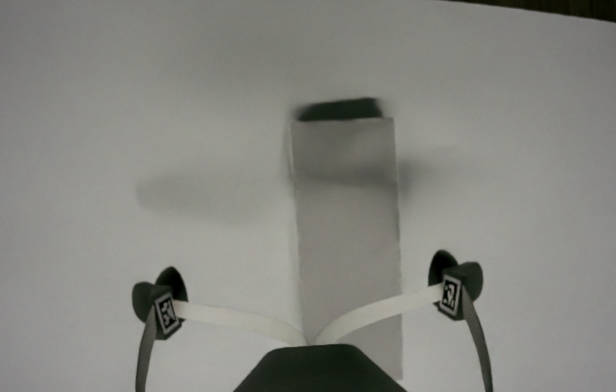

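Call:
{"api": "execute_actions", "payload": {"actions": [{"r3":{"base":{"strafe_m":-0.03},"joints":{"arm_m":0.41,"lift_m":1.03}}}], "cameras": []}}

Call:
{"api": "execute_actions", "payload": {"actions": [{"r3":{"joints":{"lift_m":0.99,"gripper_m":0.11}}}], "cameras": ["r3_wrist_camera"]}}

Call:
{"api": "execute_actions", "payload": {"actions": [{"r3":{"joints":{"gripper_m":0.0}}}], "cameras": []}}

Call:
{"api": "execute_actions", "payload": {"actions": [{"r3":{"joints":{"lift_m":1.04}}}], "cameras": ["r3_wrist_camera"]}}

Call:
{"api": "execute_actions", "payload": {"actions": [{"r3":{"base":{"translate_m":-0.85},"joints":{"arm_m":0.05}}}], "cameras": []}}

Call:
{"api": "execute_actions", "payload": {"actions": [{"r3":{"base":{"rotate_rad":3.14},"joints":{"lift_m":0.95}}}], "cameras": ["r3_wrist_camera","r3_head_camera"]}}

Scene clock: 46.30 s.
r1.base_odometry: x=+0.000 y=+0.000 heading=+0.000 (m, m, rad; r1's odometry frame)
r1.turned_by_wheels: +0.000 (rad since the last result)
r1.turned_by_imu: -0.001 (rad since the last result)
r1.base_tilt: forward=-0.3 right=-0.5 (deg)
r1.lidar_m: 1.25 1.66 1.97 3.32 0.98 1.13 1.09 1.07 0.73 0.63 0.61 0.71
r1.base_status: not commanded
r1.joint_positions: lift_m=+0.158 arm_m=+0.001 wrist_yaw_rad=+3.157 wrist_pitch_rad=+0.006 wrist_roll_rad=-0.020 gripper_m=+0.057
r1.joint_status: not commanded
r1.motor_effort: lift_m=+19(18) arm_m=+0(0) wrist_yaw_rad=+0(0) wrist_pitch_rad=-7(8) wrist_roll_rad=-1(1) gripper_m=+1(1) wheel_0=+0(0) wheel_1=+0(0) wheel_2=+0(0) (%)
r1.hand_pose: x=-0.1182 y=+0.0829 z=+0.3347 quat_wxyz=(-0.008, -0.003, -0.010, +1.000) (m; r1's base frame)
r1.wrist_depth_mm: - 138 205 1255 1308 1464 1464 / - 107 137 1281 1336 1397 1160 / - 111 137 1281 1336 1430 1464 / - 127 154 1281 1336 1430 1464 / 195 1182 1229 1281 1308 1397 1397 / 213 1138 1160 1205 211 1098 1118 / 213 976 854 904 854 778 809
r2.base_odometry: x=+0.727 y=+0.227 heading=+0.620 (m, m, rad; r2's odometry frame)
r2.turned_by_wheels: +0.000 (rad since the last result)
r2.turned_by_imu: +0.001 (rad since the last result)
r2.base_tilt: forward=+0.6 right=+0.1 (deg)
r2.lidar_m: 0.71 0.78 1.43 2.20 2.36 1.81 1.80 2.06 2.59 2.54 1.26 0.76
r2.base_status: not commanded
r2.joint_positions: lift_m=+1.060 arm_m=+0.021 wrist_yaw_rad=+0.000 wrist_pitch_rad=+1.570 wrist_roll_rad=-0.009 gripper_m=+0.120
r2.joint_status: not commanded
r2.motor_effort: lift_m=+23(23) arm_m=-5(5) wrist_yaw_rad=+2(2) wrist_pitch_rad=-1(2) wrist_roll_rad=-1(0) gripper_m=+4(2) wheel_0=-3(3) wheel_1=-1(1) wheel_2=+1(1) (%)
r2.hand_pose: x=+0.1919 y=-0.0874 z=+0.9495 quat_wxyz=(+0.707, -0.003, +0.707, +0.003) (m; r2's base frame)
r2.wrist_depth_mm: 1118 1138 1138 1205 1182 1229 1255 / 1118 1138 1160 1160 1205 1229 1229 / 1118 1160 1138 1182 1205 1182 1229 / 1118 1160 1138 1182 1205 1205 1205 / 1098 1118 946 946 1205 1182 1255 / 1098 1118 931 946 214 1182 1229 / 1098 1078 931 151 1160 1182 1182
r3.base_odometry: x=-1.835 y=-0.908 heading=-1.719 (m, m, rad; r3's odometry frame)
r3.turned_by_wheels: +0.000 (rad since the last result)
r3.turned_by_imu: +0.000 (rad since the last result)
r3.base_tilt: forward=-0.3 right=+0.8 (deg)
r3.lidar_m: 0.34 0.36 0.50 1.77 2.52 1.38 1.32 1.36 2.44 2.20 0.51 0.38
r3.base_status: done
r3.joint_positions: lift_m=+1.030 arm_m=+0.409 wrist_yaw_rad=+0.120 wrist_pitch_rad=+1.570 wrist_roll_rad=-0.012 gripper_m=+0.140
r3.joint_status: all done
r3.motor_effort: lift_m=+16(17) arm_m=+4(4) wrist_yaw_rad=-2(0) wrist_pitch_rad=+3(2) wrist_roll_rad=-1(1) gripper_m=-1(0) wheel_0=-1(10) wheel_1=+1(8) wheel_2=+0(1) (%)
r3.hand_pose: x=+0.5908 y=-0.0868 z=+0.9201 quat_wxyz=(+0.706, -0.046, +0.705, +0.046) (m; r3's base frame)
r3.wrist_depth_mm: 273 276 277 277 278 279 281 / 274 277 277 278 279 282 281 / 278 278 279 249 282 282 283 / 278 278 281 249 281 283 283 / 279 282 282 250 285 285 286 / 281 282 283 252 285 287 289 / 283 285 285 111 287 289 289
pictures: none
No camera images: the call's "cameras" was empty. Leave "cameras" out to get every camera's image.

Scene clock: 47.57 s.
r1.base_odometry: x=+0.000 y=+0.000 heading=+0.000 (m, m, rad; r1's odometry frame)
r1.turned_by_wheels: +0.000 (rad since the last result)
r1.turned_by_imu: -0.001 (rad since the last result)
r1.base_tilt: forward=-0.2 right=-0.5 (deg)
r1.lidar_m: 1.25 1.69 1.98 3.32 0.98 1.13 1.07 1.04 0.76 0.63 0.62 0.69
r1.base_status: not commanded
r1.joint_positions: lift_m=+0.158 arm_m=+0.001 wrist_yaw_rad=+3.157 wrist_pitch_rad=+0.006 wrist_roll_rad=-0.020 gripper_m=+0.057
r1.joint_status: not commanded
r1.motor_effort: lift_m=+18(18) arm_m=+0(0) wrist_yaw_rad=+0(0) wrist_pitch_rad=-6(6) wrist_roll_rad=-1(0) gripper_m=+1(4) wheel_0=+0(0) wheel_1=+0(0) wheel_2=+0(0) (%)
r1.hand_pose: x=-0.1182 y=+0.0829 z=+0.3347 quat_wxyz=(-0.008, -0.003, -0.010, +1.000) (m; r1's base frame)
r1.wrist_depth_mm: - 138 205 1281 1366 1397 1464 / - 107 137 1255 1336 1430 1160 / - 111 137 1255 1336 1397 1464 / - 128 154 1281 1336 1430 1430 / 195 1182 1255 1281 1336 1430 1430 / 213 1138 1182 1182 211 1060 1118 / 213 976 854 904 854 768 820
r2.base_odometry: x=+0.727 y=+0.227 heading=+0.620 (m, m, rad; r2's odometry frame)
r2.turned_by_wheels: +0.000 (rad since the last result)
r2.turned_by_imu: +0.000 (rad since the last result)
r2.base_tilt: forward=+0.6 right=+0.0 (deg)
r2.lidar_m: 0.71 0.78 1.44 2.19 2.31 1.78 1.81 2.06 2.58 2.53 1.25 0.76
r2.base_status: not commanded
r2.joint_positions: lift_m=+1.060 arm_m=+0.021 wrist_yaw_rad=+0.000 wrist_pitch_rad=+1.570 wrist_roll_rad=-0.009 gripper_m=+0.120
r2.joint_status: not commanded
r2.motor_effort: lift_m=+23(23) arm_m=-5(5) wrist_yaw_rad=+3(3) wrist_pitch_rad=-1(1) wrist_roll_rad=-1(0) gripper_m=+1(0) wheel_0=-2(2) wheel_1=-1(1) wheel_2=+1(1) (%)
r2.hand_pose: x=+0.1919 y=-0.0874 z=+0.9495 quat_wxyz=(+0.707, -0.003, +0.707, +0.003) (m; r2's base frame)
r2.wrist_depth_mm: 1118 1138 1160 1205 1205 1182 1255 / 1138 1138 1160 1205 1205 1205 1229 / 1118 1138 1118 1138 1205 1205 1229 / 1098 1138 1138 1160 1182 1182 1255 / 1098 1160 931 960 1160 1182 1229 / 1078 1138 917 960 216 1182 1229 / 1098 1098 931 151 1182 1229 1229
r3.base_odometry: x=-1.835 y=-0.908 heading=-1.719 (m, m, rad; r3's odometry frame)
r3.turned_by_wheels: +0.000 (rad since the last result)
r3.turned_by_imu: +0.000 (rad since the last result)
r3.base_tilt: forward=-0.4 right=+0.8 (deg)
r3.lidar_m: 0.35 0.38 0.51 1.76 2.51 1.40 1.31 1.36 2.41 2.19 0.52 0.38
r3.base_status: not commanded
r3.joint_positions: lift_m=+0.991 arm_m=+0.409 wrist_yaw_rad=+0.120 wrist_pitch_rad=+1.572 wrist_roll_rad=-0.012 gripper_m=+0.110
r3.joint_status: all done
r3.motor_effort: lift_m=+12(17) arm_m=+4(4) wrist_yaw_rad=+0(1) wrist_pitch_rad=-3(4) wrist_roll_rad=+0(0) gripper_m=-2(2) wheel_0=-1(1) wheel_1=+1(0) wheel_2=+0(0) (%)
r3.hand_pose: x=+0.5903 y=-0.0868 z=+0.8804 quat_wxyz=(+0.705, -0.046, +0.706, +0.046) (m; r3's base frame)
r3.wrist_depth_mm: 238 239 240 240 241 242 - / 238 240 241 241 243 244 244 / 239 240 242 211 244 245 245 / 241 243 243 212 245 246 247 / 243 243 244 213 246 247 249 / 244 244 213 213 214 249 249 / 245 246 247 111 249 250 -
pictures: r3_wrist_camera
Images, in order (width x height): r3_wrist_camera 616x392.

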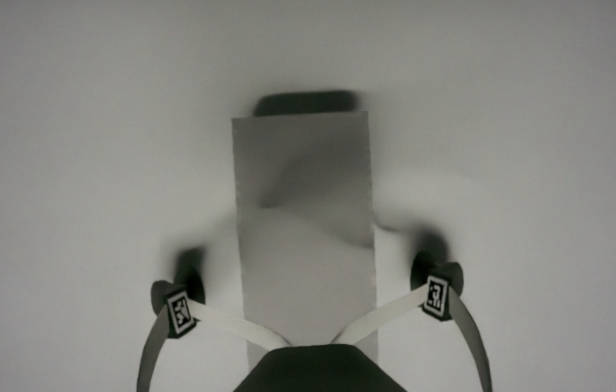

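Scene clock: 49.50 s.
r1.base_odometry: x=+0.000 y=+0.000 heading=+0.000 (m, m, rad; r1's odometry frame)
r1.turned_by_wheels: +0.000 (rad since the last result)
r1.turned_by_imu: -0.001 (rad since the last result)
r1.base_tilt: forward=-0.1 right=-0.6 (deg)
r1.lidar_m: 1.24 1.63 1.97 3.34 0.98 1.15 1.07 1.09 0.73 0.61 0.62 0.72
r1.base_status: not commanded
r1.joint_positions: lift_m=+0.158 arm_m=+0.001 wrist_yaw_rad=+3.157 wrist_pitch_rad=+0.006 wrist_roll_rad=-0.020 gripper_m=+0.057
r1.joint_status: not commanded
r1.motor_effort: lift_m=+18(18) arm_m=+0(0) wrist_yaw_rad=+0(0) wrist_pitch_rad=-7(6) wrist_roll_rad=-1(1) gripper_m=-2(1) wheel_0=+0(0) wheel_1=+0(0) wheel_2=+0(0) (%)
r1.hand_pose: x=-0.1182 y=+0.0829 z=+0.3347 quat_wxyz=(-0.008, -0.003, -0.010, +1.000) (m; r1's base frame)
r1.wrist_depth_mm: - 138 204 1308 1336 1397 1464 / - 107 136 1255 1366 1430 1160 / - 111 137 1255 1308 1397 1430 / - 127 154 1281 1308 1397 1499 / 195 1160 1229 1281 1336 1397 1430 / 213 1138 1182 1205 211 1078 1118 / 213 976 842 891 854 778 820
r2.base_odometry: x=+0.727 y=+0.227 heading=+0.620 (m, m, rad; r2's odometry frame)
r2.turned_by_wheels: +0.000 (rad since the last result)
r2.turned_by_imu: +0.001 (rad since the last result)
r2.base_tilt: forward=+0.6 right=+0.1 (deg)
r2.lidar_m: 0.72 0.78 1.42 2.20 2.36 1.79 1.78 2.07 2.60 2.53 1.21 0.75
r2.base_status: not commanded
r2.joint_positions: lift_m=+1.060 arm_m=+0.021 wrist_yaw_rad=+0.000 wrist_pitch_rad=+1.570 wrist_roll_rad=-0.009 gripper_m=+0.120
r2.joint_status: not commanded
r2.motor_effort: lift_m=+23(23) arm_m=-5(5) wrist_yaw_rad=+2(2) wrist_pitch_rad=-1(1) wrist_roll_rad=+0(2) gripper_m=-2(2) wheel_0=-2(3) wheel_1=-1(1) wheel_2=+1(1) (%)
r2.hand_pose: x=+0.1919 y=-0.0874 z=+0.9495 quat_wxyz=(+0.707, -0.003, +0.707, +0.003) (m; r2's base frame)
r2.wrist_depth_mm: 1098 1160 1182 1138 1229 1229 1255 / 1138 1098 1138 1182 1205 1205 1255 / 1118 1118 1138 1160 1229 1205 1229 / 1098 1138 1160 1138 1182 1229 1229 / 1118 1118 946 976 1182 1182 1205 / 1078 1098 917 960 215 1205 1229 / 1078 1118 931 151 1160 1182 1182
r3.base_odometry: x=-1.835 y=-0.908 heading=-1.719 (m, m, rad; r3's odometry frame)
r3.turned_by_wheels: +0.000 (rad since the last result)
r3.turned_by_imu: +0.000 (rad since the last result)
r3.base_tilt: forward=-0.4 right=+0.8 (deg)
r3.lidar_m: 0.34 0.38 0.52 1.77 2.51 1.41 1.31 1.37 2.44 2.17 0.51 0.37
r3.base_status: not commanded
r3.joint_positions: lift_m=+0.990 arm_m=+0.409 wrist_yaw_rad=+0.120 wrist_pitch_rad=+1.570 wrist_roll_rad=-0.012 gripper_m=+0.001
r3.joint_status: all done
r3.motor_effort: lift_m=+17(17) arm_m=+4(4) wrist_yaw_rad=+0(1) wrist_pitch_rad=+3(2) wrist_roll_rad=+0(0) gripper_m=-40(39) wheel_0=-1(1) wheel_1=+0(1) wheel_2=+0(0) (%)
r3.hand_pose: x=+0.5909 y=-0.0868 z=+0.8800 quat_wxyz=(+0.706, -0.046, +0.705, +0.047) (m; r3's base frame)
r3.wrist_depth_mm: 235 235 236 237 238 238 - / 236 236 237 238 238 239 239 / 236 238 238 194 240 241 242 / 238 239 239 195 242 242 244 / 240 240 241 196 242 243 244 / 241 241 196 196 196 177 246 / 242 242 243 111 244 246 -
pictures: none
No camera images: the call's "cameras" was empty. Leave "cameras" out to get every camera's image.

Scene clock: 50.60 s.
r1.base_odometry: x=+0.000 y=+0.000 heading=+0.000 (m, m, rad; r1's odometry frame)
r1.turned_by_wheels: +0.000 (rad since the last result)
r1.turned_by_imu: +0.000 (rad since the last result)
r1.base_tilt: forward=-0.2 right=-0.6 (deg)
r1.lidar_m: 1.22 1.68 1.98 3.31 0.96 1.14 1.08 1.07 0.75 0.62 0.59 0.72
r1.base_status: not commanded
r1.joint_positions: lift_m=+0.158 arm_m=+0.001 wrist_yaw_rad=+3.157 wrist_pitch_rad=+0.006 wrist_roll_rad=-0.020 gripper_m=+0.057
r1.joint_status: not commanded
r1.motor_effort: lift_m=+18(18) arm_m=+0(0) wrist_yaw_rad=+0(0) wrist_pitch_rad=-7(5) wrist_roll_rad=-1(1) gripper_m=+3(4) wheel_0=+0(0) wheel_1=+0(0) wheel_2=+0(1) (%)
r1.hand_pose: x=-0.1182 y=+0.0829 z=+0.3347 quat_wxyz=(-0.008, -0.003, -0.010, +1.000) (m; r1's base frame)
r1.wrist_depth_mm: - 138 205 1281 1366 1430 1464 / - 107 136 1281 1336 1397 1160 / - 111 137 1281 1336 1430 1464 / - 128 154 1281 1336 1430 1464 / 195 1182 1205 1308 1308 1430 1430 / 213 1160 1182 1205 211 1078 1138 / 213 960 842 891 854 778 831
r2.base_odometry: x=+0.727 y=+0.227 heading=+0.620 (m, m, rad; r2's odometry frame)
r2.turned_by_wheels: +0.000 (rad since the last result)
r2.turned_by_imu: +0.000 (rad since the last result)
r2.base_tilt: forward=+0.6 right=+0.0 (deg)
r2.lidar_m: 0.71 0.78 1.42 2.20 2.35 1.81 1.82 2.06 2.60 2.53 1.22 0.74
r2.base_status: not commanded
r2.joint_positions: lift_m=+1.060 arm_m=+0.021 wrist_yaw_rad=+0.000 wrist_pitch_rad=+1.570 wrist_roll_rad=-0.009 gripper_m=+0.120
r2.joint_status: not commanded
r2.motor_effort: lift_m=+23(23) arm_m=-5(5) wrist_yaw_rad=+2(2) wrist_pitch_rad=-1(1) wrist_roll_rad=-1(0) gripper_m=+0(5) wheel_0=-3(3) wheel_1=-1(1) wheel_2=+1(1) (%)
r2.hand_pose: x=+0.1919 y=-0.0874 z=+0.9495 quat_wxyz=(+0.707, -0.003, +0.707, +0.003) (m; r2's base frame)
r2.wrist_depth_mm: 1138 1138 1160 1160 1205 1205 1229 / 1138 1138 1138 1160 1182 1229 1205 / 1098 1138 1138 1160 1182 1229 1229 / 1098 1118 1160 1138 1182 1205 1255 / 1098 1118 946 960 1182 1182 1229 / 1118 1098 931 960 214 1205 1182 / 1078 1098 931 151 1160 1182 1182
r3.base_odometry: x=-1.835 y=-0.908 heading=-1.719 (m, m, rad; r3's odometry frame)
r3.turned_by_wheels: +0.000 (rad since the last result)
r3.turned_by_imu: +0.000 (rad since the last result)
r3.base_tilt: forward=-0.3 right=+0.8 (deg)
r3.lidar_m: 0.34 0.38 0.50 1.76 2.51 1.40 1.32 1.36 2.43 2.18 0.52 0.36
r3.base_status: not commanded
r3.joint_positions: lift_m=+1.040 arm_m=+0.409 wrist_yaw_rad=+0.120 wrist_pitch_rad=+1.570 wrist_roll_rad=-0.012 gripper_m=+0.001
r3.joint_status: all done
r3.motor_effort: lift_m=+26(26) arm_m=+4(4) wrist_yaw_rad=+0(0) wrist_pitch_rad=+2(2) wrist_roll_rad=+2(1) gripper_m=-40(39) wheel_0=-1(1) wheel_1=+1(0) wheel_2=+0(0) (%)
r3.hand_pose: x=+0.5909 y=-0.0868 z=+0.9292 quat_wxyz=(+0.706, -0.046, +0.705, +0.047) (m; r3's base frame)
r3.wrist_depth_mm: 283 283 286 287 287 287 289 / 285 285 286 286 289 290 290 / 286 287 287 194 290 290 291 / 287 287 290 195 290 291 293 / 289 290 290 196 293 294 296 / 290 293 196 196 197 177 297 / 291 293 293 111 296 298 300
pictures: r3_wrist_camera
Images, in order (width x height): r3_wrist_camera 616x392.

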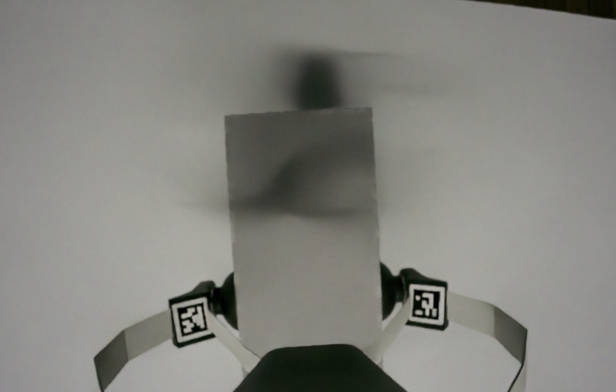

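Scene clock: 54.90 s.
r1.base_odometry: x=+0.000 y=+0.000 heading=+0.000 (m, m, rad; r1's odometry frame)
r1.turned_by_wheels: +0.000 (rad since the last result)
r1.turned_by_imu: -0.002 (rad since the last result)
r1.base_tilt: forward=-0.2 right=-0.5 (deg)
r1.lidar_m: 1.25 1.68 1.96 3.32 0.98 1.13 1.08 1.08 0.72 0.61 0.61 0.70
r1.base_status: not commanded
r1.joint_positions: lift_m=+0.158 arm_m=+0.001 wrist_yaw_rad=+3.157 wrist_pitch_rad=+0.006 wrist_roll_rad=-0.020 gripper_m=+0.057
r1.joint_status: not commanded
r1.motor_effort: lift_m=+18(18) arm_m=+0(0) wrist_yaw_rad=+0(0) wrist_pitch_rad=-5(7) wrist_roll_rad=+0(1) gripper_m=+0(1) wheel_0=+0(0) wheel_1=+0(0) wheel_2=+0(0) (%)
r1.hand_pose: x=-0.1182 y=+0.0829 z=+0.3347 quat_wxyz=(-0.008, -0.003, -0.010, +1.000) (m; r1's base frame)
r1.wrist_depth_mm: - 138 205 1308 1336 1430 1464 / - 107 136 1255 1366 1397 1138 / - 111 137 1281 1336 1430 1499 / - 128 154 1281 1336 1366 1464 / 195 1160 1229 1308 1336 1397 1430 / 212 1138 1182 1182 211 1078 1118 / 213 976 854 904 842 768 809
r2.base_odometry: x=+0.727 y=+0.227 heading=+0.620 (m, m, rad; r2's odometry frame)
r2.turned_by_wheels: +0.000 (rad since the last result)
r2.turned_by_imu: +0.002 (rad since the last result)
r2.base_tilt: forward=+0.6 right=+0.0 (deg)
r2.lidar_m: 0.73 0.78 1.43 2.19 2.35 1.81 1.79 2.05 2.60 2.54 1.24 0.73
r2.base_status: not commanded
r2.joint_positions: lift_m=+1.060 arm_m=+0.021 wrist_yaw_rad=+0.000 wrist_pitch_rad=+1.570 wrist_roll_rad=-0.009 gripper_m=+0.120
r2.joint_status: not commanded
r2.motor_effort: lift_m=+23(23) arm_m=-5(5) wrist_yaw_rad=+2(3) wrist_pitch_rad=-2(1) wrist_roll_rad=-2(2) gripper_m=-1(1) wheel_0=-3(2) wheel_1=-1(1) wheel_2=+1(1) (%)
r2.hand_pose: x=+0.1919 y=-0.0874 z=+0.9495 quat_wxyz=(+0.707, -0.003, +0.707, +0.003) (m; r2's base frame)
r2.wrist_depth_mm: 1160 1118 1160 1160 1205 1229 1229 / 1118 1138 1138 1182 1205 1229 1255 / 1098 1118 1182 1160 1160 1205 1255 / 1098 1138 1160 1160 1182 1229 1182 / 1098 1138 946 960 1160 1160 1182 / 1078 1118 946 917 215 1229 1205 / 1118 1098 917 151 1182 1205 1182
r3.base_odometry: x=-1.709 y=-0.067 heading=-1.719 (m, m, rad; r3's odometry frame)
r3.turned_by_wheels: +0.000 (rad since the last result)
r3.turned_by_imu: +0.000 (rad since the last result)
r3.base_tilt: forward=-0.3 right=+0.8 (deg)
r3.lidar_m: 1.19 1.26 1.85 2.38 0.71 0.49 0.48 0.52 0.65 2.34 1.96 1.25
r3.base_status: done
r3.joint_positions: lift_m=+1.040 arm_m=+0.051 wrist_yaw_rad=+0.120 wrist_pitch_rad=+1.570 wrist_roll_rad=-0.012 gripper_m=+0.001
r3.joint_status: all done
r3.motor_effort: lift_m=+26(26) arm_m=-4(6) wrist_yaw_rad=+1(1) wrist_pitch_rad=+3(4) wrist_roll_rad=+0(1) gripper_m=-39(41) wheel_0=-2(7) wheel_1=-2(8) wheel_2=+0(8) (%)
r3.hand_pose: x=+0.2323 y=-0.0868 z=+0.9293 quat_wxyz=(+0.706, -0.046, +0.705, +0.046) (m; r3's base frame)
r3.wrist_depth_mm: 1160 1138 1138 1138 1160 1160 1182 / 1138 1160 1118 1138 1160 1182 1182 / 1160 1160 1182 194 1205 1160 1160 / 1160 1182 1160 195 1182 1182 1205 / 1182 1160 946 196 1182 1182 1182 / 1182 1182 196 196 196 177 1205 / 1182 1182 1182 111 1182 1229 1205
pictures: none
No camera images: the call's "cameras" was empty. Leave "cameras" out to get every camera's image.

Scene clock: 58.30 s.
r1.base_odometry: x=+0.000 y=+0.000 heading=+0.000 (m, m, rad; r1's odometry frame)
r1.turned_by_wheels: +0.000 (rad since the last result)
r1.turned_by_imu: -0.001 (rad since the last result)
r1.base_tilt: forward=-0.2 right=-0.6 (deg)
r1.lidar_m: 1.25 1.68 1.99 3.32 0.97 1.14 1.10 1.08 0.75 0.62 0.60 0.73
r1.base_status: not commanded
r1.joint_positions: lift_m=+0.158 arm_m=+0.001 wrist_yaw_rad=+3.157 wrist_pitch_rad=+0.006 wrist_roll_rad=-0.020 gripper_m=+0.057
r1.joint_status: not commanded
r1.motor_effort: lift_m=+18(18) arm_m=+0(0) wrist_yaw_rad=+0(0) wrist_pitch_rad=-6(6) wrist_roll_rad=-1(1) gripper_m=-4(0) wheel_0=+0(0) wheel_1=+0(0) wheel_2=+0(0) (%)
r1.hand_pose: x=-0.1182 y=+0.0829 z=+0.3347 quat_wxyz=(-0.008, -0.003, -0.010, +1.000) (m; r1's base frame)
r1.wrist_depth_mm: - 137 205 1281 1336 1397 1464 / - 107 136 1281 1308 1397 1160 / - 111 137 1255 1336 1366 1464 / - 128 154 1308 1336 1397 1464 / 195 1160 1205 1281 1336 1430 1430 / 212 1160 1182 1205 211 1118 1118 / 213 960 842 904 854 778 831
r2.base_odometry: x=+0.727 y=+0.227 heading=+0.620 (m, m, rad; r2's odometry frame)
r2.turned_by_wheels: +0.000 (rad since the last result)
r2.turned_by_imu: +0.001 (rad since the last result)
r2.base_tilt: forward=+0.6 right=+0.1 (deg)
r2.lidar_m: 0.72 0.77 1.43 2.20 2.36 1.80 1.82 2.06 2.59 2.53 1.23 0.74
r2.base_status: not commanded
r2.joint_positions: lift_m=+1.060 arm_m=+0.021 wrist_yaw_rad=+0.000 wrist_pitch_rad=+1.570 wrist_roll_rad=-0.009 gripper_m=+0.120
r2.joint_status: not commanded
r2.motor_effort: lift_m=+23(23) arm_m=-5(5) wrist_yaw_rad=+2(3) wrist_pitch_rad=-1(0) wrist_roll_rad=+0(0) gripper_m=+2(2) wheel_0=-2(3) wheel_1=-1(1) wheel_2=+1(1) (%)
r2.hand_pose: x=+0.1919 y=-0.0874 z=+0.9495 quat_wxyz=(+0.707, -0.003, +0.707, +0.003) (m; r2's base frame)
r2.wrist_depth_mm: 1118 1138 1160 1182 1229 1229 1255 / 1098 1138 1160 1182 1205 1229 1229 / 1098 1118 1118 1182 1182 1229 1255 / 1098 1138 1138 1160 1182 1205 1182 / 1078 1138 976 960 1160 1205 1205 / 1118 1098 931 931 215 1182 1205 / 1078 1060 931 151 1160 1182 1182
r3.base_odometry: x=-1.709 y=-0.067 heading=+1.421 (m, m, rad; r3's odometry frame)
r3.turned_by_wheels: +3.140 (rad since the last result)
r3.turned_by_imu: +3.150 (rad since the last result)
r3.base_tilt: forward=-0.3 right=+0.7 (deg)
r3.lidar_m: 0.30 0.47 0.67 2.36 1.97 1.28 1.20 1.27 1.88 2.37 0.68 0.49
r3.base_status: done
r3.joint_positions: lift_m=+0.950 arm_m=+0.051 wrist_yaw_rad=+0.120 wrist_pitch_rad=+1.570 wrist_roll_rad=-0.011 gripper_m=+0.001
r3.joint_status: all done
r3.motor_effort: lift_m=+18(24) arm_m=-4(4) wrist_yaw_rad=+0(1) wrist_pitch_rad=+3(3) wrist_roll_rad=+1(1) gripper_m=-40(39) wheel_0=-2(7) wheel_1=-3(7) wheel_2=-1(10) (%)
r3.hand_pose: x=+0.2324 y=-0.0868 z=+0.8400 quat_wxyz=(+0.706, -0.046, +0.705, +0.046) (m; r3's base frame)
r3.wrist_depth_mm: 1042 1060 1078 1060 1098 1060 1078 / 1060 1078 1060 1060 1060 1078 1042 / 1060 1060 1078 194 1098 1078 1078 / 1078 1078 1078 195 1098 1098 1118 / 1078 1078 878 196 1098 1098 1098 / 1098 1098 196 196 197 177 1098 / 1078 1098 878 111 1098 1098 1118
pictures: r3_head_camera, r3_wrist_camera
Images, in order (width x height): r3_head_camera 420x560, r3_wrist_camera 616x392.

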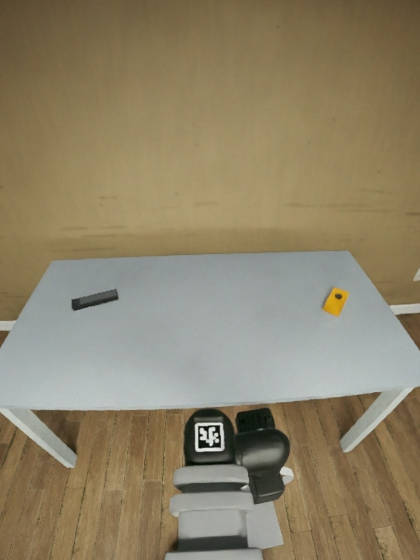

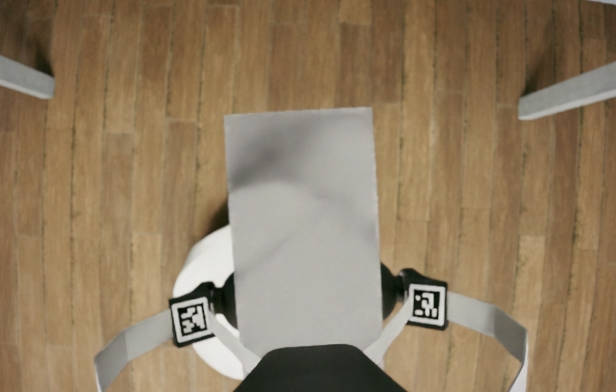

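Call:
{"api": "execute_actions", "payload": {"actions": [{"r3":{"joints":{"arm_m":0.54}}}], "cameras": ["r3_wrist_camera"]}}

Scene clock: 60.90 s.
r1.base_odometry: x=+0.000 y=+0.000 heading=+0.000 (m, m, rad; r1's odometry frame)
r1.turned_by_wheels: +0.000 (rad since the last result)
r1.turned_by_imu: -0.001 (rad since the last result)
r1.base_tilt: forward=-0.1 right=-0.6 (deg)
r1.lidar_m: 1.25 1.70 1.97 3.30 0.99 1.12 1.09 1.08 0.72 0.60 0.61 0.74
r1.base_status: not commanded
r1.joint_positions: lift_m=+0.158 arm_m=+0.001 wrist_yaw_rad=+3.157 wrist_pitch_rad=+0.006 wrist_roll_rad=-0.020 gripper_m=+0.057
r1.joint_status: not commanded
r1.motor_effort: lift_m=+18(18) arm_m=+0(0) wrist_yaw_rad=+0(0) wrist_pitch_rad=-7(6) wrist_roll_rad=-1(1) gripper_m=-2(1) wheel_0=+0(0) wheel_1=+0(0) wheel_2=+0(0) (%)
r1.hand_pose: x=-0.1182 y=+0.0829 z=+0.3347 quat_wxyz=(-0.008, -0.003, -0.010, +1.000) (m; r1's base frame)
r1.wrist_depth_mm: - 138 205 1336 1366 1430 1464 / - 107 137 1308 1336 1430 1160 / - 111 137 1255 1336 1430 1464 / - 127 154 1281 1336 1430 1464 / 195 1160 1229 1281 1366 1366 1430 / 213 1182 1160 1229 211 1098 1118 / 213 976 854 891 854 778 820
r2.base_odometry: x=+0.727 y=+0.227 heading=+0.620 (m, m, rad; r2's odometry frame)
r2.turned_by_wheels: +0.000 (rad since the last result)
r2.turned_by_imu: +0.001 (rad since the last result)
r2.base_tilt: forward=+0.6 right=+0.0 (deg)
r2.lidar_m: 0.71 0.80 1.44 2.20 2.36 1.80 1.79 2.06 2.60 2.54 1.23 0.74
r2.base_status: not commanded
r2.joint_positions: lift_m=+1.060 arm_m=+0.021 wrist_yaw_rad=+0.000 wrist_pitch_rad=+1.570 wrist_roll_rad=-0.009 gripper_m=+0.120
r2.joint_status: not commanded
r2.motor_effort: lift_m=+23(23) arm_m=-5(5) wrist_yaw_rad=+3(3) wrist_pitch_rad=+0(1) wrist_roll_rad=+0(0) gripper_m=-1(0) wheel_0=-3(3) wheel_1=-1(1) wheel_2=+1(1) (%)
r2.hand_pose: x=+0.1919 y=-0.0874 z=+0.9495 quat_wxyz=(+0.707, -0.003, +0.707, +0.003) (m; r2's base frame)
r2.wrist_depth_mm: 1098 1138 1138 1160 1182 1205 1229 / 1138 1098 1182 1182 1182 1205 1229 / 1118 1138 1160 1182 1182 1205 1229 / 1098 1098 1160 1160 1182 1205 1229 / 1098 1138 946 946 1160 1205 1205 / 1098 1118 931 946 215 1160 1229 / 1078 1118 960 151 1160 1160 1229
r3.base_odometry: x=-1.709 y=-0.067 heading=+1.421 (m, m, rad; r3's odometry frame)
r3.turned_by_wheels: +0.000 (rad since the last result)
r3.turned_by_imu: -0.001 (rad since the last result)
r3.base_tilt: forward=-0.3 right=+0.8 (deg)
r3.lidar_m: 0.47 0.49 0.65 2.35 1.97 1.27 1.19 1.25 1.88 2.38 0.68 0.49
r3.base_status: not commanded
r3.joint_positions: lift_m=+0.950 arm_m=+0.539 wrist_yaw_rad=+0.120 wrist_pitch_rad=+1.570 wrist_roll_rad=-0.012 gripper_m=+0.001
r3.joint_status: all done
r3.motor_effort: lift_m=+18(18) arm_m=+4(5) wrist_yaw_rad=-1(0) wrist_pitch_rad=+4(3) wrist_roll_rad=+0(4) gripper_m=-37(39) wheel_0=-2(2) wheel_1=-4(3) wheel_2=-1(1) (%)
r3.hand_pose: x=+0.7210 y=-0.0867 z=+0.8400 quat_wxyz=(+0.706, -0.047, +0.705, +0.047) (m; r3's base frame)
r3.wrist_depth_mm: 294 296 297 297 298 300 301 / 297 297 298 300 300 303 301 / 298 300 300 195 301 303 304 / 297 303 301 195 303 304 306 / 301 301 303 195 306 307 306 / 303 304 196 196 196 177 309 / 304 306 306 111 309 310 312
pictures: r3_wrist_camera
Images, in order (width x height): r3_wrist_camera 616x392.

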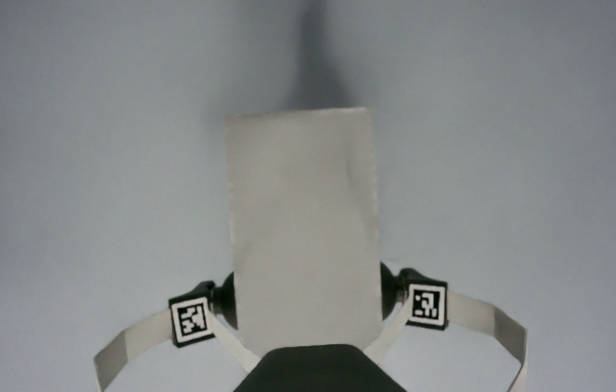

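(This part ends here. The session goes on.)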